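# Move yellow sponges between bench, counter and door tote

## Task

Check the bench for a yellow sponge. If one is there, finish with one yellow sponge inside the tote near the door and the other yellow sponge on the counter. If the bench has none, move the counter's sponge into the tote. Anything placed in the tote must sit fully inside its rim, the cartons must remain on the bench, and the robot must not fall or finish leaning. Nothing may count as in place if only the robot's grip holds it there at the end.

## Robot and tools

Robot: TidyBot++, a wheeled base about 0.54 m long, 0.50 m wide and 0.38 m high, with one seven-joint arm and a two-finger gripper. There is only this one arm, so every joint target goes in a single flat set of named keys. The shoulder sits 0.12 m ahead of the base centre, 0.68 m above the floor. Two cameras: base_camera (fixed on the base, looking forward and down) and wrist_camera (on the hand, looking where the hand points).

Frames. Base frame: origin on the floor below the base centre, x ahead, y to the left, z up. hand_pose is reported in this frame; it is the point between the finger pads, with its z axis running out along the fingers and its y axis along the closing direction. The odometry frame is where the base frame was when the scene began. Heading is positive to the left, from -3.142 to 3.142. base_tilt is in degrees; forward and right lean read positive.

execute_actions. Argument actions: a list holding one action or nothing (empty returns state and pictures only). An action may contain base, joints, speeds, or base plus joints; these start together. Optional argument cameras: a list of "base_camera", "wrist_camera" or "all"; omitted or null gives every camera, [] gives none.
- base: exactly one key, a relative move counted from where the base last reported itself. translate_m: metres straight ahead, forward positive, -2 to 2. strafe_m: metres sideways, left positive, -2 to 2. rotate_rad: radians of turn in place, counter-clockwise from above positive, -6.3 to 6.3. A move needing over 8.667 s at its top speed is refused.
- joints: absolute targets by name, radians except the gripper. joint_1_rad (whole arm about vertical; positive is clockwise from above, opposite to rotate_rad), joint_3_rad, joint_5_rad and joint_7_rad accept any angle and take the short way, so turns beyond half a revolution must be split. joint_2_rad (shoulder) -2.249 to 2.249; joint_4_rad (elbow) -2.579 to 2.579; joint_6_rad (wrist) -2.099 to 2.099. gripper_pos is a 0 to 1 scale, 0 wide open (about 85 mm gap), 1 shut; gap is roughly 85 x (1 - gripper_pos) mm. Done tolerances: ±0.039 for joints 1 to 4, ±0.056 for 5 to 7, ±0.03 for the gripper. joint_7_rad 1.57 with the hand down puts the fingers opening left and right.
- speeds: caps for this action only. translate_m and strafe_m 0.05 to 0.5 m/s, rotate_rad 0.1 to 1.57 rad/s; the top values are the defaults.
An unknown key or out-of-range number rejects the whole call and nothing moves. Any part not mentioned in an action may keep pushing toward its earlier target.

Arm geometry. With joint_1_rad 0, joint_3_rad 3.14, joint_5_rad 0 (close to the start), the arm moves in the base's x-z plane. Angles from vertical, forward positive: upper arm (0.42 m) = joint_2_rad; forearm (0.31 m) = joint_2_rad - joint_4_rad; hand (0.31 m to the hand point) = that minus joint_6_rad. Reach ahead of the shoulder is the sum of length x sin(angle); height is the sum of length x cos(angle). The arm begins folded, hand down, poking up to 0.08 m past the base front. A downward-pointing hand reaches at most about 0.94 m above the floor, and less when extended. Closed fingertips stick out about 20 mm beyond the hand point.

wait: seconds, 0 to 10; commands nothing new and returns state and images. zoom_image: camera (base_camera or wrist_camera) and region [x0, y0, x1, y1] in pixels from the top-left, at most 504 by 504, on that camera's latest full image. read_manual: section, only "licences"; moves nothing. finished_scene: scene, an integer 1 or 2; ends that scene permanently and reports success, then gives the next scene's task.

Result lines. base_status and joint_status tell how each motion of the last accepted action ended: done, off_target (stopped short and may still push), contact_stop or time_out (target dropped, holds in place). For the base, done only means the wheels turned the commanded amount; slipping or a blockage can leave it short. not_followed and the line joint command not followed, with a cause, mean a self-collision check withheld the arm targets (the gripper still acts); those targets may be retried later. on_its_own lists motion not commanded by the call. joint_positions, hand_pose, base_odometry (wheel counts only, drifts a few cm and degrees), base_tilt, motor_effort (percent of max, peak in brackets, noisy) and Motor temperatures (one per arm joint) follow. pictures names the returned images in order. Gripper at 1 reading done means nothing is held; off_target at some value means an object stopped it. ARM HIT flags a hard contact with the base or the arm itself. MOTOR HOT appears from 60 °C; at 75 °C an OVER-TEMPERATURE FAULT lets the arm sink and keys show limit_stop_at_motor_heat, in which case resend the targets. A torque sensor at its limit (104.5 N m joints 1 to 4, 51.3 N m joints 5 to 7) freezes the arm and gripper for 10 s and skips the rest of the call. After a stop, later motion calls in the same reply are skipped.

Precision. Friction leaves joints a little off; to correct, resend each joint its previous command plus (wanted angle minus read angle). Held loads make the arm sag; never command a loaded joint to the angle it currently reads. Trust the images over hand_pose, which can be a centimetre or two wrong.

Avoid: dropping or flinging sponges, shoving cartons off the bench, driving while the arm is caught on something high (the robot can tip), hard sideways pulls on a raised hand, driving the arm into furniture, and leaving a sponge pinched in the gripper at the end. Back away to right a leaning robot. Occasionally something nudges loose objects, so check before finishing.

Each tool is called after "Request:" as name(argument=value, ...), one argument or row to a line, values as JSON.

## Session

Request:
execute_actions(
  actions=[],
)

Scene clock: 0.00 s.
Motor temperatures (°C, as the motors report them): [36 35 29 29 35 38 36]
base_odometry: x=+0.000 y=+0.000 heading=+0.000 (m, m, rad; odometry frame)
base_tilt: forward=+0.6 right=-0.1 (deg)
base_status: not commanded
joint_positions: joint_1_rad=-0.012 joint_2_rad=-0.293 joint_3_rad=+3.126 joint_4_rad=-2.510 joint_5_rad=-0.014 joint_6_rad=-0.881 joint_7_rad=+1.565 gripper_pos=+0.000
joint_status: not commanded
motor_effort: joint_1_rad=-1 joint_2_rad=-4 joint_3_rad=+0 joint_4_rad=+13 joint_5_rad=+0 joint_6_rad=+1 joint_7_rad=+1 (%)
hand_pose: x=+0.2617 y=+0.0080 z=+0.5842 quat_wxyz=(-0.004, +1.000, +0.006, +0.022) (m; base frame)
pictures: base_camera, wrist_camera
Images, in order (width x height): base_camera 644x364, wrist_camera 644x476.

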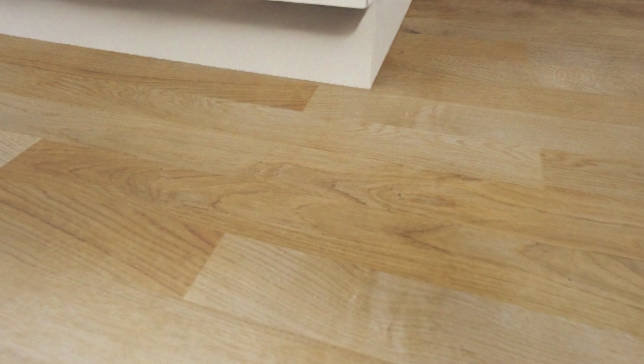

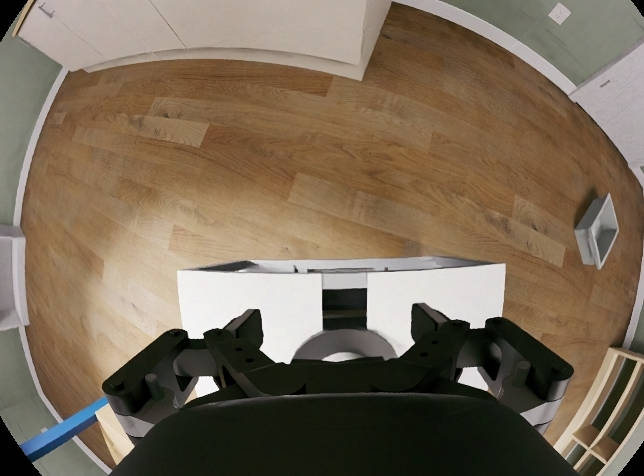

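Request:
execute_actions(
  actions=[
    {"joints":{"joint_4_rad":-1.5,"joint_6_rad":-0.9}},
  ],
  cameras=["wrist_camera"],
)

Request:
execute_actions(
  actions=[
    {"base":{"rotate_rad":2.3}},
  ],
)

Scene clock: 2.73 s.
Motor temperatures (°C, as the motors report them): [36 35 29 29 35 38 36]
base_odometry: x=+0.000 y=+0.000 heading=+0.000 (m, m, rad; odometry frame)
base_tilt: forward=+0.6 right=-0.2 (deg)
base_status: not commanded
joint_positions: joint_1_rad=-0.012 joint_2_rad=-0.293 joint_3_rad=+3.126 joint_4_rad=-1.506 joint_5_rad=-0.014 joint_6_rad=-0.881 joint_7_rad=+1.565 gripper_pos=+0.000
joint_status: all done
motor_effort: joint_1_rad=-1(1) joint_2_rad=-11(11) joint_3_rad=+0(0) joint_4_rad=+19(19) joint_5_rad=+0(0) joint_6_rad=+9(9) joint_7_rad=+0(1) (%)
hand_pose: x=+0.5612 y=+0.0178 z=+1.0389 quat_wxyz=(-0.013, +0.866, +0.009, +0.500) (m; base frame)
pictures: wrist_camera
camera_calibration (this result's frames):
wrist_camera: T_world_to_cam=[[0.0215929, -0.997163, -0.0721048, 0.090065], [-0.519704, 0.0504162, -0.852857, 1.22806], [0.854073, 0.0558888, -0.517141, 0.193917], [0, 0, 0, 1]] pos_world=[0.470666, 0.0170575, 1.15414]
Images, in order (width x height): wrist_camera 644x476.

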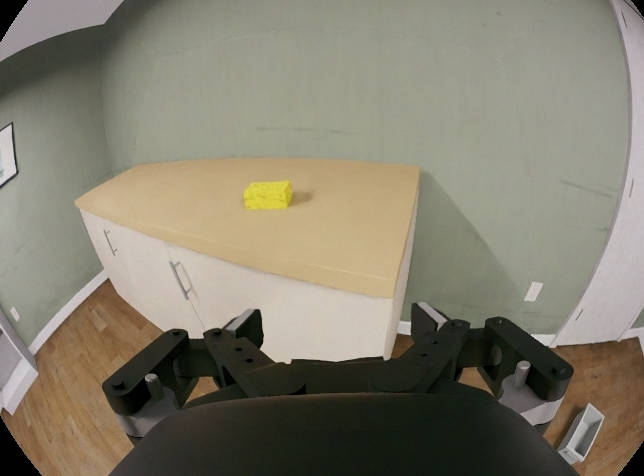

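Scene clock: 5.47 s.
Motor temperatures (°C, as the motors report them): [36 35 29 29 35 38 36]
base_odometry: x=+0.000 y=+0.000 heading=+2.299 (m, m, rad; odometry frame)
base_tilt: forward=+0.6 right=-0.2 (deg)
base_status: done
joint_positions: joint_1_rad=-0.012 joint_2_rad=-0.293 joint_3_rad=+3.126 joint_4_rad=-1.506 joint_5_rad=-0.014 joint_6_rad=-0.881 joint_7_rad=+1.565 gripper_pos=+0.000
joint_status: not commanded
motor_effort: joint_1_rad=-1(0) joint_2_rad=-10(13) joint_3_rad=+0(2) joint_4_rad=+19(19) joint_5_rad=+0(1) joint_6_rad=+9(9) joint_7_rad=+1(1) (%)
hand_pose: x=+0.5612 y=+0.0178 z=+1.0390 quat_wxyz=(-0.013, +0.866, +0.009, +0.500) (m; base frame)
pictures: base_camera, wrist_camera
camera_calibration (this result's frames):
wrist_camera: T_world_to_cam=[[0.0215992, -0.997163, -0.0721051, 0.0900654], [-0.519635, 0.0504178, -0.8529, 1.22811], [0.854115, 0.0558902, -0.517072, 0.193841], [0, 0, 0, 1]] pos_world=[0.470661, 0.0170575, 1.15418]
Images, in order (width x height): base_camera 644x364, wrist_camera 644x476.

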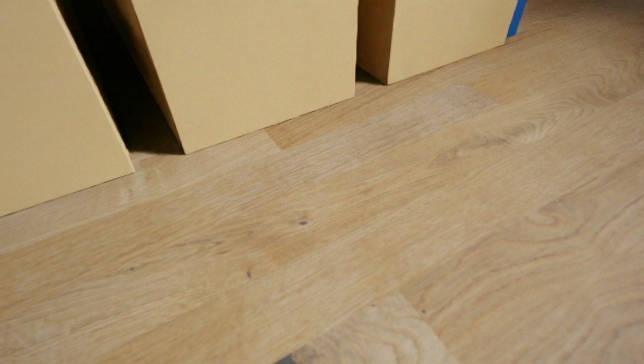

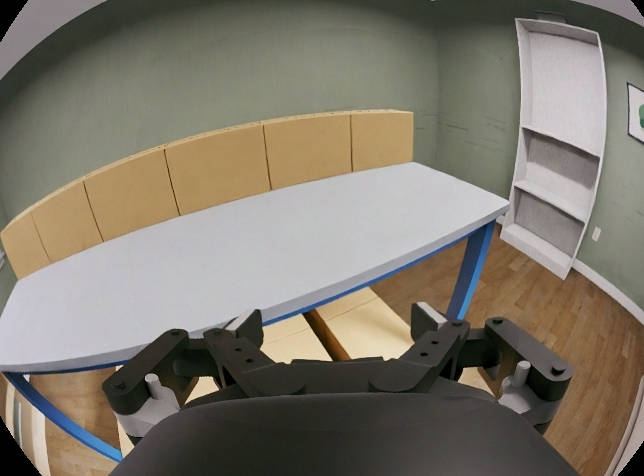

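Request:
execute_actions(
  actions=[
    {"base":{"rotate_rad":0.62},"joints":{"joint_2_rad":0.3,"joint_4_rad":-0.2,"joint_6_rad":-1.3}},
  ],
)

Scene clock: 8.50 s.
Motor temperatures (°C, as the motors report them): [36 35 29 29 35 38 36]
base_odometry: x=+0.000 y=+0.000 heading=+2.917 (m, m, rad; odometry frame)
base_tilt: forward=+0.6 right=-0.2 (deg)
base_status: done
joint_positions: joint_1_rad=-0.012 joint_2_rad=+0.280 joint_3_rad=+3.126 joint_4_rad=-0.210 joint_5_rad=-0.014 joint_6_rad=-1.267 joint_7_rad=+1.565 gripper_pos=+0.000
joint_status: all done
motor_effort: joint_1_rad=-1(3) joint_2_rad=-24(25) joint_3_rad=+0(2) joint_4_rad=+12(20) joint_5_rad=+0(1) joint_6_rad=+10(10) joint_7_rad=+1(1) (%)
hand_pose: x=+0.6890 y=+0.0178 z=+1.3057 quat_wxyz=(-0.018, +0.770, +0.009, +0.638) (m; base frame)
pictures: base_camera, wrist_camera
camera_calibration (this result's frames):
wrist_camera: T_world_to_cam=[[0.0506334, -0.99599, -0.0737581, 0.0887274], [-0.2092, 0.0616373, -0.975928, 1.4686], [0.976561, 0.0648448, -0.20524, -0.269061], [0, 0, 0, 1]] pos_world=[0.565492, 0.0152985, 1.38457]
Images, in order (width x height): base_camera 644x364, wrist_camera 644x476.

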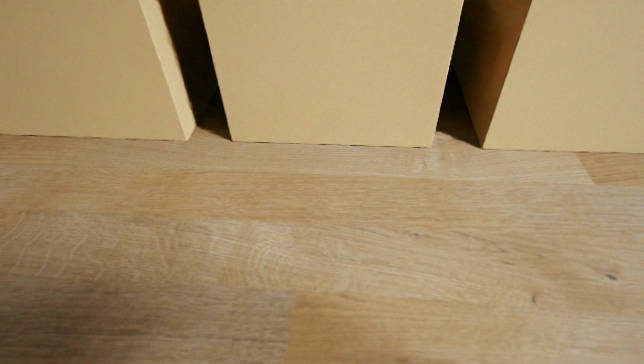

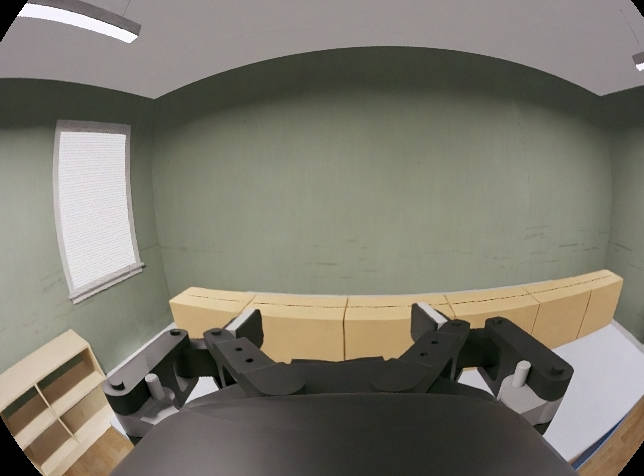

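Request:
execute_actions(
  actions=[
    {"base":{"translate_m":0.32},"joints":{"joint_2_rad":0.3,"joint_4_rad":-0.5,"joint_6_rad":-0.8,"joint_7_rad":-1.5}},
  ],
)

Scene clock: 12.07 s.
Motor temperatures (°C, as the motors report them): [36 35 29 29 35 38 36]
base_odometry: x=-0.312 y=+0.070 heading=+2.918 (m, m, rad; odometry frame)
base_tilt: forward=+0.6 right=-0.2 (deg)
base_status: done
joint_positions: joint_1_rad=-0.012 joint_2_rad=+0.303 joint_3_rad=+3.126 joint_4_rad=-0.492 joint_5_rad=-0.014 joint_6_rad=-0.831 joint_7_rad=-1.493 gripper_pos=+0.000
joint_status: all done
motor_effort: joint_1_rad=-1(2) joint_2_rad=-30(32) joint_3_rad=+0(1) joint_4_rad=+15(16) joint_5_rad=+0(0) joint_6_rad=+10(10) joint_7_rad=+0(1) (%)
hand_pose: x=+0.7794 y=+0.0191 z=+1.2864 quat_wxyz=(-0.687, +0.036, -0.725, +0.009) (m; base frame)
pictures: base_camera, wrist_camera
camera_calibration (this result's frames):
wrist_camera: T_world_to_cam=[[-0.0134034, 0.999858, -0.010257, 0.0141169], [0.0329499, 0.010694, 0.9994, -1.26026], [0.999367, 0.0130573, -0.0330886, -0.599632], [0, 0, 0, 1]] pos_world=[0.640967, 0.0071919, 1.2398]
Images, in order (width x height): base_camera 644x364, wrist_camera 644x476.

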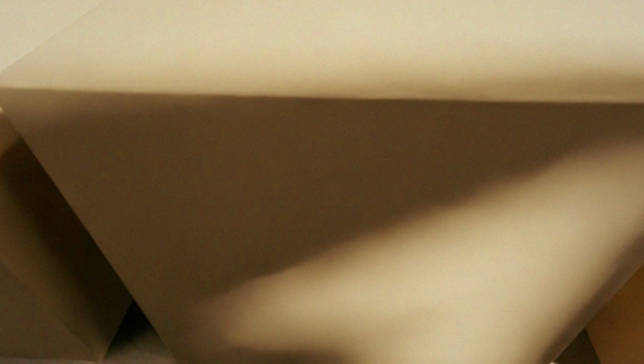

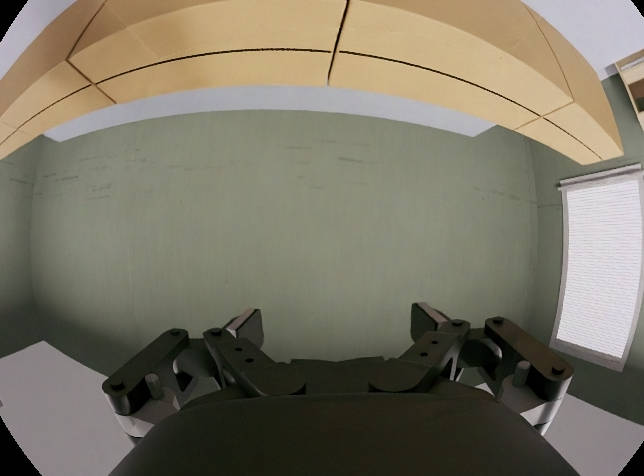

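Request:
execute_actions(
  actions=[
    {"base":{"strafe_m":0.9},"joints":{"joint_6_rad":-1.5}},
  ],
)

Scene clock: 15.67 s.
Motor temperatures (°C, as the motors report them): [36 35 29 29 35 38 36]
base_odometry: x=-0.512 y=-0.807 heading=+2.918 (m, m, rad; odometry frame)
base_tilt: forward=+0.6 right=-0.2 (deg)
base_status: done
joint_positions: joint_1_rad=-0.012 joint_2_rad=+0.303 joint_3_rad=+3.126 joint_4_rad=-0.496 joint_5_rad=-0.014 joint_6_rad=-1.490 joint_7_rad=-1.493 gripper_pos=+0.000
joint_status: all done
motor_effort: joint_1_rad=+0(4) joint_2_rad=-28(31) joint_3_rad=+0(2) joint_4_rad=+15(17) joint_5_rad=+1(1) joint_6_rad=+8(10) joint_7_rad=+1(0) (%)
hand_pose: x=+0.7035 y=+0.0191 z=+1.0980 quat_wxyz=(-0.414, +0.049, -0.909, +0.002) (m; base frame)
pictures: base_camera, wrist_camera
camera_calibration (this result's frames):
wrist_camera: T_world_to_cam=[[-0.0332605, 0.999269, -0.0188349, 0.0345918], [0.64028, 0.0357744, 0.767308, -1.24234], [0.767422, 0.0134614, -0.641002, 0.300604], [0, 0, 0, 1]] pos_world=[0.565906, 0.0058309, 1.1466]
Images, in order (width x height): base_camera 644x364, wrist_camera 644x476.

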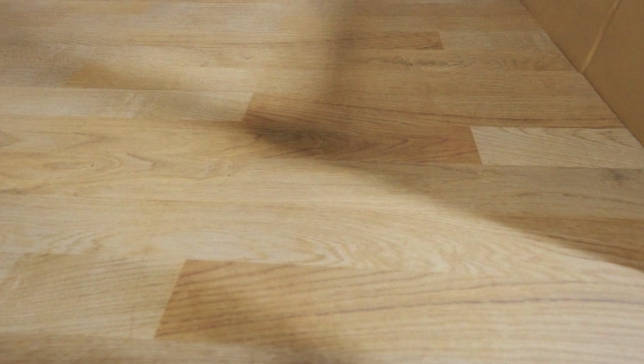

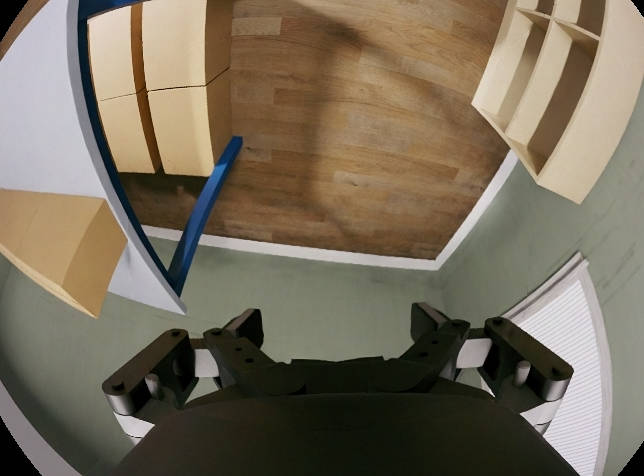

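Request:
execute_actions(
  actions=[
    {"base":{"translate_m":0.8},"joints":{"joint_1_rad":1.57,"joint_2_rad":-0.3,"joint_4_rad":-1.1,"joint_6_rad":-1.2,"joint_7_rad":1.57}},
  ],
)

Scene clock: 19.43 s.
Motor temperatures (°C, as the motors report them): [36 35 29 29 35 38 36]
base_odometry: x=-1.292 y=-0.631 heading=+2.918 (m, m, rad; odometry frame)
base_tilt: forward=+0.6 right=-0.2 (deg)
base_status: done
joint_positions: joint_1_rad=+1.553 joint_2_rad=-0.284 joint_3_rad=+3.126 joint_4_rad=-1.088 joint_5_rad=-0.014 joint_6_rad=-1.233 joint_7_rad=+1.543 gripper_pos=+0.000
joint_status: all done
motor_effort: joint_1_rad=-1(1) joint_2_rad=-7(30) joint_3_rad=+0(2) joint_4_rad=+16(16) joint_5_rad=+1(0) joint_6_rad=+10(10) joint_7_rad=+1(1) (%)
hand_pose: x=+0.1389 y=-0.3857 z=+1.1639 quat_wxyz=(+0.356, +0.605, -0.599, +0.385) (m; base frame)
pictures: base_camera, wrist_camera
camera_calibration (this result's frames):
wrist_camera: T_world_to_cam=[[-0.995644, -0.0261289, -0.0895, 0.241984], [0.0667394, 0.470586, -0.879827, 1.24753], [0.0651063, -0.881967, -0.466792, 0.331002], [0, 0, 0, 1]] pos_world=[0.136121, -0.288813, 1.27377]
Images, in order (width x height): base_camera 644x364, wrist_camera 644x476.

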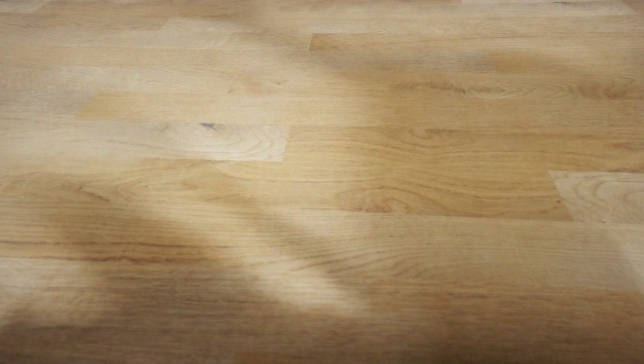

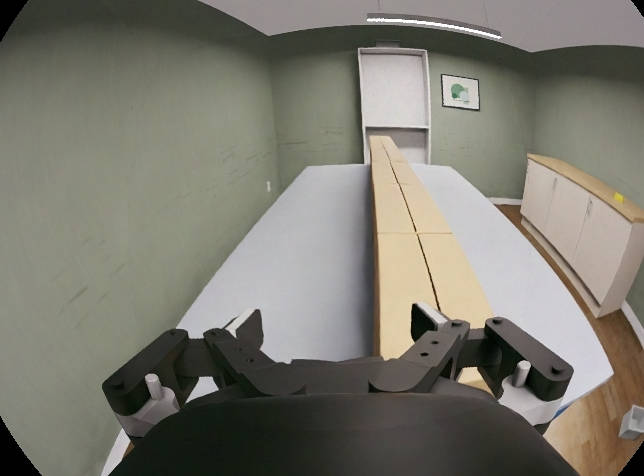

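Request:
execute_actions(
  actions=[
    {"joints":{"joint_6_rad":-2.0,"joint_4_rad":-0.9}},
  ],
  cameras=["wrist_camera"],
)

Scene clock: 21.03 s.
Motor temperatures (°C, as the motors report them): [36 35 29 29 35 38 36]
base_odometry: x=-1.292 y=-0.631 heading=+2.918 (m, m, rad; odometry frame)
base_tilt: forward=+0.6 right=-0.2 (deg)
base_status: not commanded
joint_positions: joint_1_rad=+1.553 joint_2_rad=-0.290 joint_3_rad=+3.126 joint_4_rad=-0.909 joint_5_rad=-0.014 joint_6_rad=-1.982 joint_7_rad=+1.543 gripper_pos=+0.000
joint_status: all done
motor_effort: joint_1_rad=-1(1) joint_2_rad=-1(9) joint_3_rad=+0(0) joint_4_rad=+12(16) joint_5_rad=+0(0) joint_6_rad=+6(10) joint_7_rad=+0(1) (%)
hand_pose: x=+0.1332 y=-0.2216 z=+1.0741 quat_wxyz=(+0.181, +0.686, -0.676, +0.197) (m; base frame)
pictures: wrist_camera
camera_calibration (this result's frames):
wrist_camera: T_world_to_cam=[[-0.997701, 0.014639, -0.0661651, 0.216723], [0.045485, 0.868427, -0.493727, 0.767951], [0.0502318, -0.495601, -0.867096, 0.951829], [0, 0, 0, 1]] pos_world=[0.133483, -0.198354, 1.21882]
Images, in order (width x height): wrist_camera 644x476.

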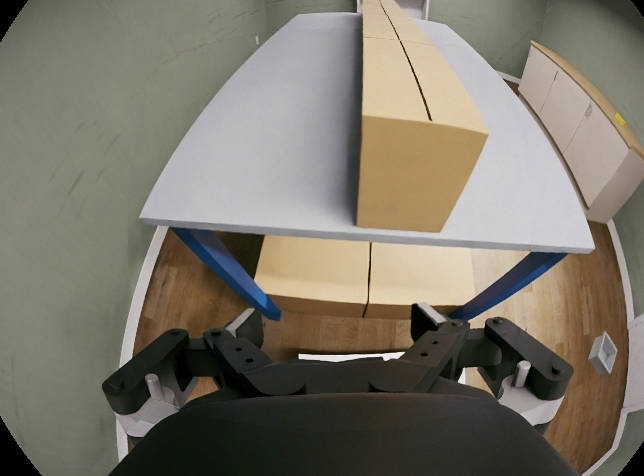

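Request:
execute_actions(
  actions=[
    {"base":{"translate_m":-1.0}},
  ],
  cameras=[],
)

Request:
execute_actions(
  actions=[
    {"base":{"strafe_m":-0.55}},
  ],
  cameras=[],
)

Request:
execute_actions(
  actions=[
    {"base":{"translate_m":-1.1}},
  ],
  cameras=["wrist_camera"],
)

Scene clock: 25.37 s.
Motor temperatures (°C, as the motors report them): [36 35 29 29 35 38 36]
base_odometry: x=-0.317 y=-0.853 heading=+2.918 (m, m, rad; odometry frame)
base_tilt: forward=+0.6 right=-0.2 (deg)
base_status: done
joint_positions: joint_1_rad=+1.553 joint_2_rad=-0.291 joint_3_rad=+3.126 joint_4_rad=-0.908 joint_5_rad=-0.014 joint_6_rad=-1.982 joint_7_rad=+1.543 gripper_pos=+0.000
joint_status: not commanded
motor_effort: joint_1_rad=-1(0) joint_2_rad=-2(4) joint_3_rad=+0(2) joint_4_rad=+11(12) joint_5_rad=+0(1) joint_6_rad=+6(6) joint_7_rad=+0(1) (%)
hand_pose: x=+0.1331 y=-0.2213 z=+1.0746 quat_wxyz=(+0.181, +0.686, -0.676, +0.197) (m; base frame)
pictures: none
No camera images: the call's "cameras" was empty. Leave "cameras" out to get every camera's image.

Scene clock: 27.83 s.
Motor temperatures (°C, as the motors report them): [36 35 29 29 35 38 36]
base_odometry: x=-0.195 y=-0.317 heading=+2.917 (m, m, rad; odometry frame)
base_tilt: forward=+0.6 right=-0.2 (deg)
base_status: done
joint_positions: joint_1_rad=+1.553 joint_2_rad=-0.293 joint_3_rad=+3.126 joint_4_rad=-0.906 joint_5_rad=-0.014 joint_6_rad=-1.982 joint_7_rad=+1.543 gripper_pos=+0.000
joint_status: not commanded
motor_effort: joint_1_rad=-1(1) joint_2_rad=-2(5) joint_3_rad=+0(1) joint_4_rad=+12(12) joint_5_rad=+0(0) joint_6_rad=+6(6) joint_7_rad=+1(0) (%)
hand_pose: x=+0.1331 y=-0.2204 z=+1.0756 quat_wxyz=(+0.182, +0.686, -0.676, +0.198) (m; base frame)
pictures: none
No camera images: the call's "cameras" was empty. Leave "cameras" out to get every camera's image.

Scene clock: 31.30 s.
Motor temperatures (°C, as the motors report them): [36 35 29 29 35 38 36]
base_odometry: x=+0.878 y=-0.561 heading=+2.917 (m, m, rad; odometry frame)
base_tilt: forward=+0.6 right=-0.2 (deg)
base_status: done
joint_positions: joint_1_rad=+1.553 joint_2_rad=-0.293 joint_3_rad=+3.126 joint_4_rad=-0.906 joint_5_rad=-0.014 joint_6_rad=-1.982 joint_7_rad=+1.543 gripper_pos=+0.000
joint_status: not commanded
motor_effort: joint_1_rad=-1(0) joint_2_rad=-1(4) joint_3_rad=+1(2) joint_4_rad=+11(12) joint_5_rad=+0(1) joint_6_rad=+6(6) joint_7_rad=+0(0) (%)
hand_pose: x=+0.1331 y=-0.2203 z=+1.0757 quat_wxyz=(+0.183, +0.686, -0.676, +0.199) (m; base frame)
pictures: wrist_camera
camera_calibration (this result's frames):
wrist_camera: T_world_to_cam=[[-0.99769, 0.0144601, -0.0663701, 0.216927], [0.0457117, 0.865657, -0.498547, 0.772193], [0.0502447, -0.500429, -0.864318, 0.949701], [0, 0, 0, 1]] pos_world=[0.133411, -0.196332, 1.22022]
Images, in order (width x height): wrist_camera 644x476.

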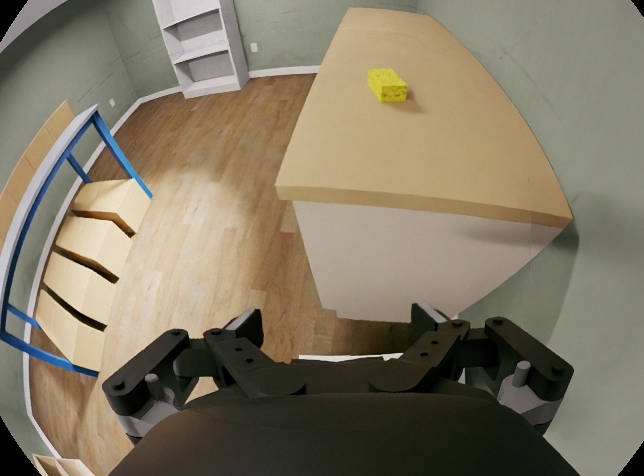

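Request:
execute_actions(
  actions=[
    {"base":{"rotate_rad":-1.57},"joints":{"joint_1_rad":-0.27,"joint_6_rad":-0.6}},
  ],
  cameras=[],
)

Request:
execute_actions(
  actions=[
    {"base":{"strafe_m":-0.15}},
  ],
  cameras=[],
)

Request:
execute_actions(
  actions=[
    {"base":{"translate_m":0.1},"joints":{"joint_2_rad":-0.054,"joint_4_rad":-1.59,"joint_6_rad":-0.44}},
  ],
)

Scene clock: 37.17 s.
Motor temperatures (°C, as the motors report them): [36 35 29 29 35 38 36]
base_odometry: x=+0.873 y=-0.560 heading=+2.269 (m, m, rad; odometry frame)
base_tilt: forward=+0.6 right=-0.2 (deg)
base_status: rotate_rad time_out (by the wheels' count: -0.649 of -1.570)
joint_positions: joint_1_rad=-0.254 joint_2_rad=-0.290 joint_3_rad=+3.133 joint_4_rad=-0.906 joint_5_rad=-0.009 joint_6_rad=-0.629 joint_7_rad=+1.543 gripper_pos=+0.000
joint_status: all done
motor_effort: joint_1_rad=-1(6) joint_2_rad=-1(14) joint_3_rad=+1(8) joint_4_rad=+13(15) joint_5_rad=+0(6) joint_6_rad=+9(11) joint_7_rad=+0(1) (%)
hand_pose: x=+0.4619 y=+0.0975 z=+1.4410 quat_wxyz=(-0.122, +0.579, +0.070, +0.803) (m; base frame)
pictures: none
No camera images: the call's "cameras" was empty. Leave "cameras" out to get every camera's image.

not run: a stop came earlier in this reply.

not run: a stop came earlier in this reply.

Request:
execute_actions(
  actions=[
    {"base":{"strafe_m":0.1}},
  ],
  cameras=[],
)

Request:
execute_actions(
  actions=[
    {"base":{"rotate_rad":-0.92}},
  ],
  cameras=[],
)

Request:
execute_actions(
  actions=[
    {"base":{"strafe_m":-0.13},"joints":{"joint_1_rad":-0.14,"joint_2_rad":-0.054,"joint_4_rad":-1.55,"joint_6_rad":-0.44}},
  ],
)

Scene clock: 38.90 s.
Motor temperatures (°C, as the motors report them): [36 35 29 29 35 38 36]
base_odometry: x=+0.796 y=-0.625 heading=+2.267 (m, m, rad; odometry frame)
base_tilt: forward=+0.6 right=-0.2 (deg)
base_status: done
joint_positions: joint_1_rad=-0.255 joint_2_rad=-0.290 joint_3_rad=+3.132 joint_4_rad=-0.906 joint_5_rad=-0.009 joint_6_rad=-0.629 joint_7_rad=+1.543 gripper_pos=+0.000
joint_status: not commanded
motor_effort: joint_1_rad=-1(0) joint_2_rad=-3(6) joint_3_rad=+1(2) joint_4_rad=+13(14) joint_5_rad=+0(1) joint_6_rad=+10(10) joint_7_rad=+0(1) (%)
hand_pose: x=+0.4617 y=+0.0979 z=+1.4410 quat_wxyz=(-0.122, +0.579, +0.070, +0.803) (m; base frame)
pictures: none
No camera images: the call's "cameras" was empty. Leave "cameras" out to get every camera's image.

Scene clock: 40.70 s.
Motor temperatures (°C, as the motors report them): [36 35 29 29 35 38 36]
base_odometry: x=+0.796 y=-0.625 heading=+1.349 (m, m, rad; odometry frame)
base_tilt: forward=+0.6 right=-0.2 (deg)
base_status: done
joint_positions: joint_1_rad=-0.255 joint_2_rad=-0.290 joint_3_rad=+3.132 joint_4_rad=-0.906 joint_5_rad=-0.009 joint_6_rad=-0.629 joint_7_rad=+1.543 gripper_pos=+0.000
joint_status: not commanded
motor_effort: joint_1_rad=-1(0) joint_2_rad=-3(7) joint_3_rad=+0(2) joint_4_rad=+13(15) joint_5_rad=+0(0) joint_6_rad=+10(10) joint_7_rad=+1(1) (%)
hand_pose: x=+0.4616 y=+0.0981 z=+1.4410 quat_wxyz=(-0.122, +0.579, +0.070, +0.803) (m; base frame)
pictures: none
No camera images: the call's "cameras" was empty. Leave "cameras" out to get every camera's image.

Scene clock: 43.57 s.
Motor temperatures (°C, as the motors report them): [36 35 29 30 35 38 36]
base_odometry: x=+0.921 y=-0.653 heading=+1.347 (m, m, rad; odometry frame)
base_tilt: forward=+0.6 right=-0.2 (deg)
base_status: strafe_m time_out (by the wheels' count: -0.128 of -0.130)
joint_positions: joint_1_rad=-0.158 joint_2_rad=-0.057 joint_3_rad=+3.132 joint_4_rad=-1.546 joint_5_rad=-0.009 joint_6_rad=-0.472 joint_7_rad=+1.543 gripper_pos=+0.000
joint_status: all done
motor_effort: joint_1_rad=-1(3) joint_2_rad=-20(25) joint_3_rad=+0(3) joint_4_rad=+20(22) joint_5_rad=+0(0) joint_6_rad=+9(10) joint_7_rad=+0(1) (%)
hand_pose: x=+0.6876 y=+0.0991 z=+1.0085 quat_wxyz=(-0.058, +0.829, +0.056, +0.553) (m; base frame)
pictures: base_camera, wrist_camera
camera_calibration (this result's frames):
wrist_camera: T_world_to_cam=[[0.157644, -0.98306, -0.0935006, 0.0928638], [-0.409928, 0.0209939, -0.911876, 1.25064], [0.898391, 0.18208, -0.399675, -0.0957931], [0, 0, 0, 1]] pos_world=[0.584093, 0.0824768, 1.11083]
Images, in order (width x height): base_camera 644x364, wrist_camera 644x476.

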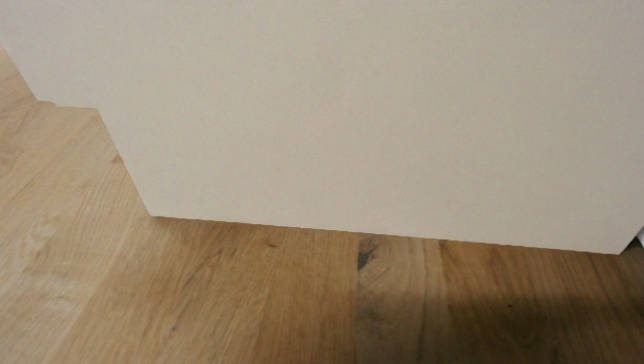

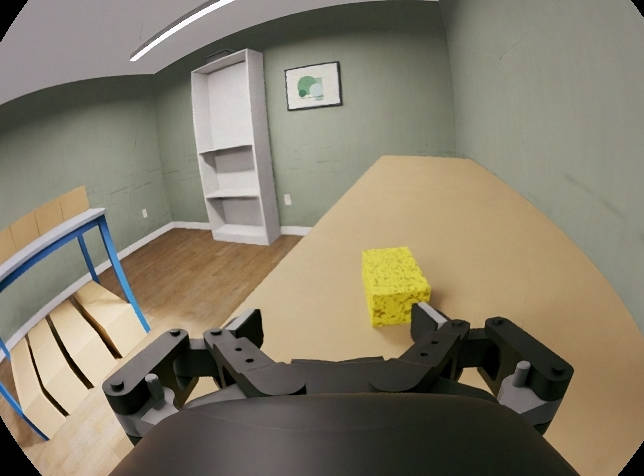

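Request:
execute_actions(
  actions=[
    {"base":{"rotate_rad":-0.1},"joints":{"joint_1_rad":-0.26}},
  ],
  cameras=[],
)

Request:
execute_actions(
  actions=[
    {"base":{"translate_m":0.14},"joints":{"joint_4_rad":-1.63}},
  ],
)

Scene clock: 45.07 s.
Motor temperatures (°C, as the motors report them): [36 35 29 30 35 38 36]
base_odometry: x=+0.921 y=-0.653 heading=+1.247 (m, m, rad; odometry frame)
base_tilt: forward=+0.6 right=-0.2 (deg)
base_status: done
joint_positions: joint_1_rad=-0.247 joint_2_rad=-0.057 joint_3_rad=+3.132 joint_4_rad=-1.546 joint_5_rad=-0.009 joint_6_rad=-0.472 joint_7_rad=+1.543 gripper_pos=+0.000
joint_status: all done
motor_effort: joint_1_rad=-1(4) joint_2_rad=-20(22) joint_3_rad=+0(3) joint_4_rad=+20(20) joint_5_rad=+0(0) joint_6_rad=+10(10) joint_7_rad=+1(1) (%)
hand_pose: x=+0.6765 y=+0.1494 z=+1.0085 quat_wxyz=(-0.083, +0.826, +0.093, +0.550) (m; base frame)
pictures: none
No camera images: the call's "cameras" was empty. Leave "cameras" out to get every camera's image.

Scene clock: 46.53 s.
Motor temperatures (°C, as the motors report them): [36 35 29 30 35 38 36]
base_odometry: x=+0.966 y=-0.520 heading=+1.246 (m, m, rad; odometry frame)
base_tilt: forward=+0.6 right=-0.2 (deg)
base_status: done
joint_positions: joint_1_rad=-0.248 joint_2_rad=-0.053 joint_3_rad=+3.132 joint_4_rad=-1.628 joint_5_rad=-0.009 joint_6_rad=-0.469 joint_7_rad=+1.543 gripper_pos=+0.000
joint_status: all done
motor_effort: joint_1_rad=-1(1) joint_2_rad=-20(25) joint_3_rad=+0(2) joint_4_rad=+20(21) joint_5_rad=+0(0) joint_6_rad=+9(10) joint_7_rad=+0(0) (%)
hand_pose: x=+0.6686 y=+0.1477 z=+0.9588 quat_wxyz=(-0.078, +0.848, +0.096, +0.516) (m; base frame)
pictures: base_camera, wrist_camera
camera_calibration (this result's frames):
wrist_camera: T_world_to_cam=[[0.237947, -0.96686, -0.0925342, 0.0819826], [-0.480683, -0.0344382, -0.876218, 1.21787], [0.843994, 0.252973, -0.472947, -0.0112753], [0, 0, 0, 1]] pos_world=[0.575418, 0.124059, 1.06937]
Images, in order (width x height): base_camera 644x364, wrist_camera 644x476.

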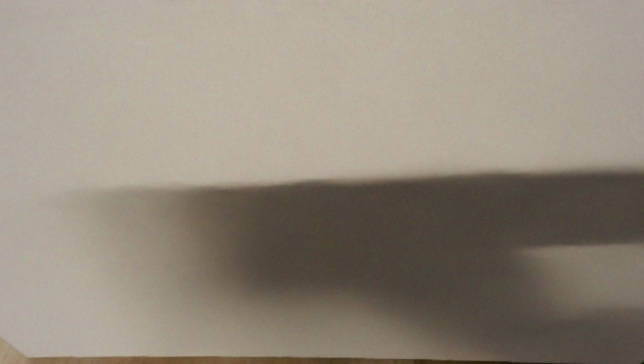

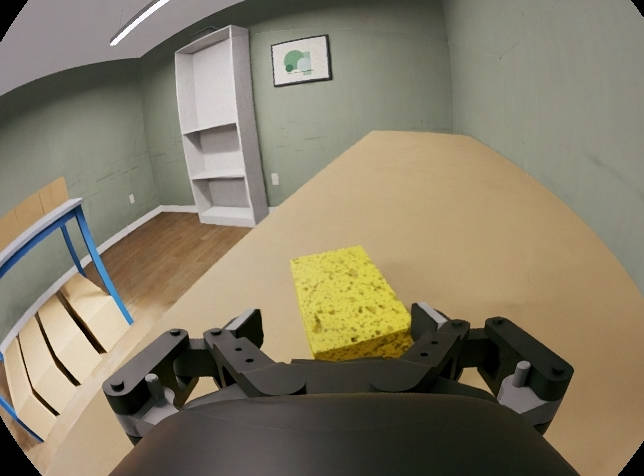

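Request:
execute_actions(
  actions=[
    {"base":{"translate_m":0.045},"joints":{"joint_7_rad":1.85}},
  ],
  cameras=["wrist_camera"],
)

Request:
execute_actions(
  actions=[
    {"joints":{"joint_4_rad":-1.69}},
  ],
  cameras=["wrist_camera"],
)

Scene clock: 47.90 s.
Motor temperatures (°C, as the motors report them): [36 35 29 30 35 38 36]
base_odometry: x=+0.980 y=-0.477 heading=+1.246 (m, m, rad; odometry frame)
base_tilt: forward=+0.6 right=-0.2 (deg)
base_status: done
joint_positions: joint_1_rad=-0.248 joint_2_rad=-0.049 joint_3_rad=+3.132 joint_4_rad=-1.628 joint_5_rad=-0.009 joint_6_rad=-0.468 joint_7_rad=+1.843 gripper_pos=+0.000
joint_status: all done
motor_effort: joint_1_rad=-1(0) joint_2_rad=-21(26) joint_3_rad=+0(1) joint_4_rad=+20(21) joint_5_rad=+0(0) joint_6_rad=+9(9) joint_7_rad=+0(0) (%)
hand_pose: x=+0.6697 y=+0.1480 z=+0.9568 quat_wxyz=(+0.000, +0.825, +0.221, +0.520) (m; base frame)
pictures: wrist_camera
camera_calibration (this result's frames):
wrist_camera: T_world_to_cam=[[0.365184, -0.914836, 0.172383, -0.26458], [-0.398396, -0.320937, -0.859232, 1.18769], [0.841381, 0.245101, -0.481668, -0.00191738], [0, 0, 0, 1]] pos_world=[0.571406, 0.139598, 1.06519]
Images, in order (width x height): wrist_camera 644x476.

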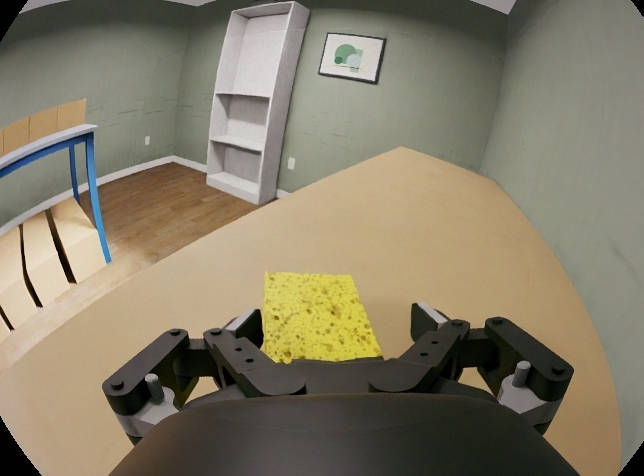

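Scene clock: 48.67 s.
Motor temperatures (°C, as the motors report them): [36 35 29 30 35 38 36]
base_odometry: x=+0.980 y=-0.477 heading=+1.246 (m, m, rad; odometry frame)
base_tilt: forward=+0.6 right=-0.2 (deg)
base_status: not commanded
joint_positions: joint_1_rad=-0.248 joint_2_rad=-0.049 joint_3_rad=+3.132 joint_4_rad=-1.682 joint_5_rad=-0.009 joint_6_rad=-0.461 joint_7_rad=+1.843 gripper_pos=+0.000
joint_status: all done
motor_effort: joint_1_rad=-1(1) joint_2_rad=-19(22) joint_3_rad=+0(0) joint_4_rad=+18(21) joint_5_rad=+0(1) joint_6_rad=+7(9) joint_7_rad=+1(2) (%)
hand_pose: x=+0.6623 y=+0.1460 z=+0.9273 quat_wxyz=(+0.000, +0.836, +0.224, +0.500) (m; base frame)
pictures: wrist_camera
camera_calibration (this result's frames):
wrist_camera: T_world_to_cam=[[0.372688, -0.91287, 0.166652, -0.258549], [-0.436378, -0.330903, -0.836706, 1.16448], [0.818949, 0.239107, -0.52168, 0.0433836], [0, 0, 0, 1]] pos_world=[0.568984, 0.138936, 1.04005]
Images, in order (width x height): wrist_camera 644x476.

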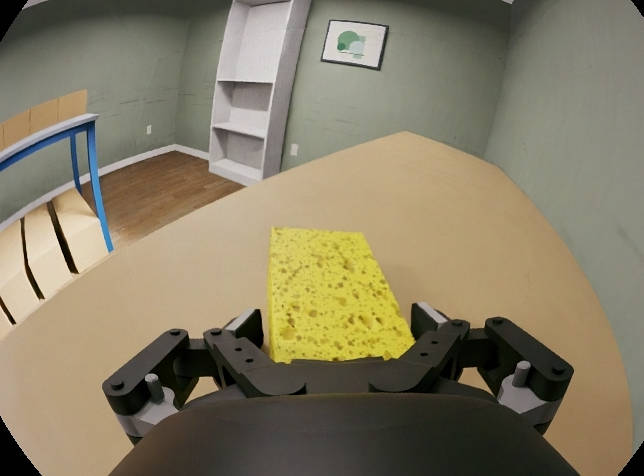

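Left finger is at the table; level the roll a bit and close.

Request:
execute_actions(
  actions=[
    {"joints":{"joint_7_rad":1.65}},
  ],
  cameras=[],
)

Request:
execute_actions(
  actions=[
    {"joints":{"gripper_pos":1}},
  ],
  cameras=[],
)

Request:
execute_actions(
  actions=[
    {"joints":{"joint_2_rad":-0.3,"joint_4_rad":-1.6}},
  ],
  cameras=["wrist_camera"],
)

Scene clock: 49.80 s.
Motor temperatures (°C, as the motors report them): [36 35 29 30 35 38 36]
base_odometry: x=+0.980 y=-0.477 heading=+1.246 (m, m, rad; odometry frame)
base_tilt: forward=+0.6 right=-0.2 (deg)
base_status: not commanded
joint_positions: joint_1_rad=-0.248 joint_2_rad=-0.050 joint_3_rad=+3.132 joint_4_rad=-1.683 joint_5_rad=-0.009 joint_6_rad=-0.461 joint_7_rad=+1.661 gripper_pos=+0.000
joint_status: all done
motor_effort: joint_1_rad=-1(1) joint_2_rad=-21(20) joint_3_rad=+0(0) joint_4_rad=+20(20) joint_5_rad=+0(0) joint_6_rad=+9(9) joint_7_rad=+0(0) (%)
hand_pose: x=+0.6622 y=+0.1459 z=+0.9270 quat_wxyz=(-0.045, +0.853, +0.147, +0.498) (m; base frame)
pictures: none
No camera images: the call's "cameras" was empty. Leave "cameras" out to get every camera's image.

Scene clock: 50.90 s.
Motor temperatures (°C, as the motors report them): [36 35 29 30 35 38 36]
base_odometry: x=+0.980 y=-0.477 heading=+1.246 (m, m, rad; odometry frame)
base_tilt: forward=+0.6 right=-0.2 (deg)
base_status: not commanded
joint_positions: joint_1_rad=-0.248 joint_2_rad=-0.052 joint_3_rad=+3.132 joint_4_rad=-1.682 joint_5_rad=-0.009 joint_6_rad=-0.459 joint_7_rad=+1.661 gripper_pos=+0.380
joint_status: gripper_pos off_target (ended at +0.380, target +1.000)
motor_effort: joint_1_rad=-1(1) joint_2_rad=-19(20) joint_3_rad=+0(0) joint_4_rad=+19(20) joint_5_rad=+0(1) joint_6_rad=+8(9) joint_7_rad=+1(1) (%)
hand_pose: x=+0.6620 y=+0.1459 z=+0.9289 quat_wxyz=(-0.046, +0.852, +0.147, +0.500) (m; base frame)
pictures: none
No camera images: the call's "cameras" was empty. Leave "cameras" out to get every camera's image.

Scene clock: 52.20 s.
Motor temperatures (°C, as the motors report them): [36 35 29 30 35 38 36]
base_odometry: x=+0.980 y=-0.477 heading=+1.246 (m, m, rad; odometry frame)
base_tilt: forward=+0.6 right=-0.2 (deg)
base_status: not commanded
joint_positions: joint_1_rad=-0.248 joint_2_rad=-0.304 joint_3_rad=+3.132 joint_4_rad=-1.600 joint_5_rad=-0.009 joint_6_rad=-0.459 joint_7_rad=+1.661 gripper_pos=+0.380
joint_status: all done
motor_effort: joint_1_rad=-1(1) joint_2_rad=-11(23) joint_3_rad=+0(0) joint_4_rad=+20(22) joint_5_rad=+0(0) joint_6_rad=+10(10) joint_7_rad=+0(1) (%)
hand_pose: x=+0.5846 y=+0.1264 z=+1.1116 quat_wxyz=(-0.056, +0.758, +0.132, +0.637) (m; base frame)
pictures: wrist_camera
camera_calibration (this result's frames):
wrist_camera: T_world_to_cam=[[0.285556, -0.958036, 0.0250127, -0.0640349], [-0.189636, -0.0820686, -0.978419, 1.26008], [0.939412, 0.27465, -0.205113, -0.218959], [0, 0, 0, 1]] pos_world=[0.462935, 0.102202, 1.18958]
Images, in order (width x height): wrist_camera 644x476.

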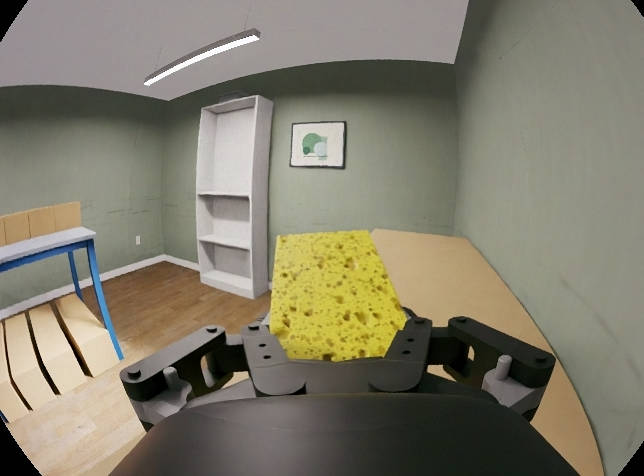

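Request:
execute_actions(
  actions=[
    {"base":{"strafe_m":0.12}},
  ],
  cameras=[],
)

Request:
execute_actions(
  actions=[
    {"base":{"translate_m":-0.3},"joints":{"joint_1_rad":0}},
  ],
  cameras=[],
)

Request:
execute_actions(
  actions=[
    {"base":{"rotate_rad":1.57}},
  ],
  cameras=[],
)

Request:
execute_actions(
  actions=[
    {"base":{"strafe_m":0.4},"joints":{"joint_4_rad":-2.2,"joint_6_rad":-1.0}},
  ],
)

Scene clock: 54.30 s.
Motor temperatures (°C, as the motors report them): [36 35 29 30 35 38 36]
base_odometry: x=+0.866 y=-0.439 heading=+1.246 (m, m, rad; odometry frame)
base_tilt: forward=+0.7 right=-0.2 (deg)
base_status: done
joint_positions: joint_1_rad=-0.249 joint_2_rad=-0.304 joint_3_rad=+3.131 joint_4_rad=-1.600 joint_5_rad=-0.009 joint_6_rad=-0.459 joint_7_rad=+1.661 gripper_pos=+0.380
joint_status: not commanded
motor_effort: joint_1_rad=+0(1) joint_2_rad=-11(12) joint_3_rad=+1(3) joint_4_rad=+20(20) joint_5_rad=+1(0) joint_6_rad=+10(10) joint_7_rad=+0(0) (%)
hand_pose: x=+0.5842 y=+0.1277 z=+1.1115 quat_wxyz=(-0.057, +0.757, +0.133, +0.637) (m; base frame)
pictures: none
No camera images: the call's "cameras" was empty. Leave "cameras" out to get every camera's image.

Scene clock: 56.20 s.
Motor temperatures (°C, as the motors report them): [36 35 29 30 35 38 36]
base_odometry: x=+0.770 y=-0.723 heading=+1.245 (m, m, rad; odometry frame)
base_tilt: forward=+0.6 right=-0.2 (deg)
base_status: done
joint_positions: joint_1_rad=-0.015 joint_2_rad=-0.307 joint_3_rad=+3.131 joint_4_rad=-1.600 joint_5_rad=-0.009 joint_6_rad=-0.459 joint_7_rad=+1.661 gripper_pos=+0.380
joint_status: all done
motor_effort: joint_1_rad=-1(2) joint_2_rad=-10(14) joint_3_rad=+0(1) joint_4_rad=+20(21) joint_5_rad=+0(0) joint_6_rad=+10(11) joint_7_rad=+0(0) (%)
hand_pose: x=+0.5999 y=+0.0165 z=+1.1129 quat_wxyz=(+0.018, +0.767, +0.044, +0.640) (m; base frame)
pictures: none
No camera images: the call's "cameras" was empty. Leave "cameras" out to get every camera's image.

Scene clock: 58.50 s.
Motor temperatures (°C, as the motors report them): [36 35 29 30 35 38 36]
base_odometry: x=+0.770 y=-0.723 heading=+2.814 (m, m, rad; odometry frame)
base_tilt: forward=+0.6 right=-0.2 (deg)
base_status: done
joint_positions: joint_1_rad=-0.012 joint_2_rad=-0.307 joint_3_rad=+3.128 joint_4_rad=-1.600 joint_5_rad=-0.009 joint_6_rad=-0.459 joint_7_rad=+1.661 gripper_pos=+0.380
joint_status: not commanded
motor_effort: joint_1_rad=-1(3) joint_2_rad=-10(13) joint_3_rad=+0(2) joint_4_rad=+20(20) joint_5_rad=+0(0) joint_6_rad=+10(10) joint_7_rad=+0(0) (%)
hand_pose: x=+0.6001 y=+0.0161 z=+1.1126 quat_wxyz=(+0.018, +0.767, +0.043, +0.640) (m; base frame)
pictures: none
No camera images: the call's "cameras" was empty. Leave "cameras" out to get every camera's image.

Scene clock: 60.63 s.
Motor temperatures (°C, as the motors report them): [36 35 29 30 35 38 36]
base_odometry: x=+0.642 y=-1.102 heading=+2.815 (m, m, rad; odometry frame)
base_tilt: forward=+0.6 right=-0.2 (deg)
base_status: done
joint_positions: joint_1_rad=-0.011 joint_2_rad=-0.306 joint_3_rad=+3.128 joint_4_rad=-2.194 joint_5_rad=-0.009 joint_6_rad=-0.972 joint_7_rad=+1.661 gripper_pos=+0.380
joint_status: all done
motor_effort: joint_1_rad=-1(1) joint_2_rad=-6(11) joint_3_rad=+0(2) joint_4_rad=+16(20) joint_5_rad=+0(1) joint_6_rad=+3(10) joint_7_rad=+0(1) (%)
hand_pose: x=+0.3772 y=+0.0099 z=+0.6861 quat_wxyz=(+0.002, +0.989, +0.055, +0.141) (m; base frame)
pictures: base_camera, wrist_camera
camera_calibration (this result's frames):
wrist_camera: T_world_to_cam=[[0.0622033, -0.997908, -0.0176399, 0.00810932], [-0.964717, -0.0555852, -0.257353, 0.592298], [0.255834, 0.0330258, -0.966156, 0.703027], [0, 0, 0, 1]] pos_world=[0.391037, 0.0177973, 0.831807]
Images, in order (width x height): base_camera 644x364, wrist_camera 644x476.

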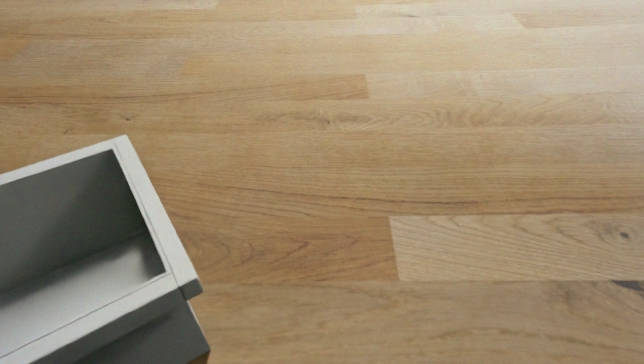

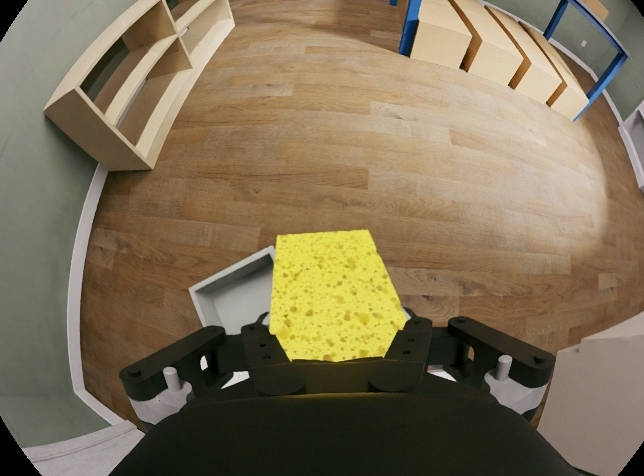

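Request:
execute_actions(
  actions=[
    {"base":{"strafe_m":-0.25},"joints":{"joint_1_rad":-1.09,"joint_2_rad":0.6,"joint_4_rad":-1.42,"joint_7_rad":2.6}},
  ],
  cameras=[],
)

Request:
execute_actions(
  actions=[
    {"joints":{"joint_2_rad":1.2,"joint_6_rad":-0.49}},
  ],
  cameras=["wrist_camera"],
)

Scene clock: 63.60 s.
Motor temperatures (°C, as the motors report them): [36 35 29 30 35 38 36]
base_odometry: x=+0.722 y=-0.865 heading=+2.815 (m, m, rad; odometry frame)
base_tilt: forward=+0.6 right=-0.2 (deg)
base_status: done
joint_positions: joint_1_rad=-1.083 joint_2_rad=+0.589 joint_3_rad=+3.128 joint_4_rad=-1.432 joint_5_rad=-0.009 joint_6_rad=-0.973 joint_7_rad=+2.570 gripper_pos=+0.380
joint_status: all done
motor_effort: joint_1_rad=-1(4) joint_2_rad=-39(40) joint_3_rad=-1(3) joint_4_rad=+15(16) joint_5_rad=+0(1) joint_6_rad=+2(4) joint_7_rad=+0(1) (%)
hand_pose: x=+0.3735 y=+0.5019 z=+0.5873 quat_wxyz=(-0.011, +0.502, +0.862, +0.074) (m; base frame)
pictures: none
No camera images: the call's "cameras" was empty. Leave "cameras" out to get every camera's image.

Scene clock: 65.47 s.
Motor temperatures (°C, as the motors report them): [36 35 29 30 35 38 36]
base_odometry: x=+0.722 y=-0.865 heading=+2.815 (m, m, rad; odometry frame)
base_tilt: forward=+0.6 right=-0.2 (deg)
base_status: not commanded
joint_positions: joint_1_rad=-1.083 joint_2_rad=+1.194 joint_3_rad=+3.128 joint_4_rad=-1.426 joint_5_rad=-0.009 joint_6_rad=-0.522 joint_7_rad=+2.570 gripper_pos=+0.380
joint_status: all done
motor_effort: joint_1_rad=-1(1) joint_2_rad=-46(50) joint_3_rad=-2(2) joint_4_rad=+8(15) joint_5_rad=+0(0) joint_6_rad=+1(2) joint_7_rad=+1(1) (%)
hand_pose: x=+0.3662 y=+0.4885 z=+0.2527 quat_wxyz=(-0.008, +0.507, +0.862, -0.001) (m; base frame)
pictures: wrist_camera
camera_calibration (this result's frames):
wrist_camera: T_world_to_cam=[[0.898232, 0.438178, -0.034347, -0.524772], [0.438692, -0.898594, 0.00879805, 0.32737], [-0.0270089, -0.0229704, -0.999371, 0.410599], [0, 0, 0, 1]] pos_world=[0.338842, 0.533549, 0.389436]
Images, in order (width x height): wrist_camera 644x476.

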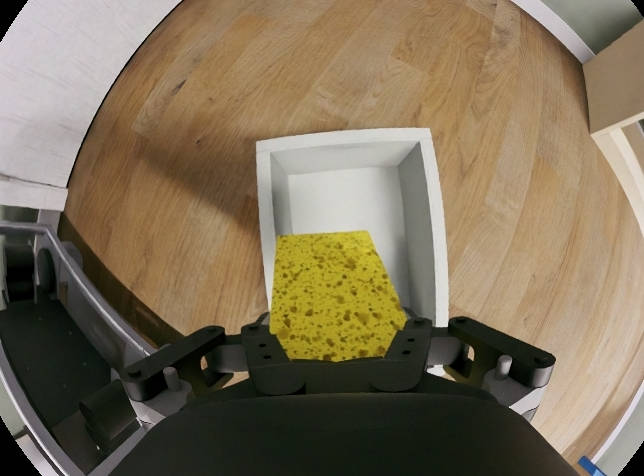

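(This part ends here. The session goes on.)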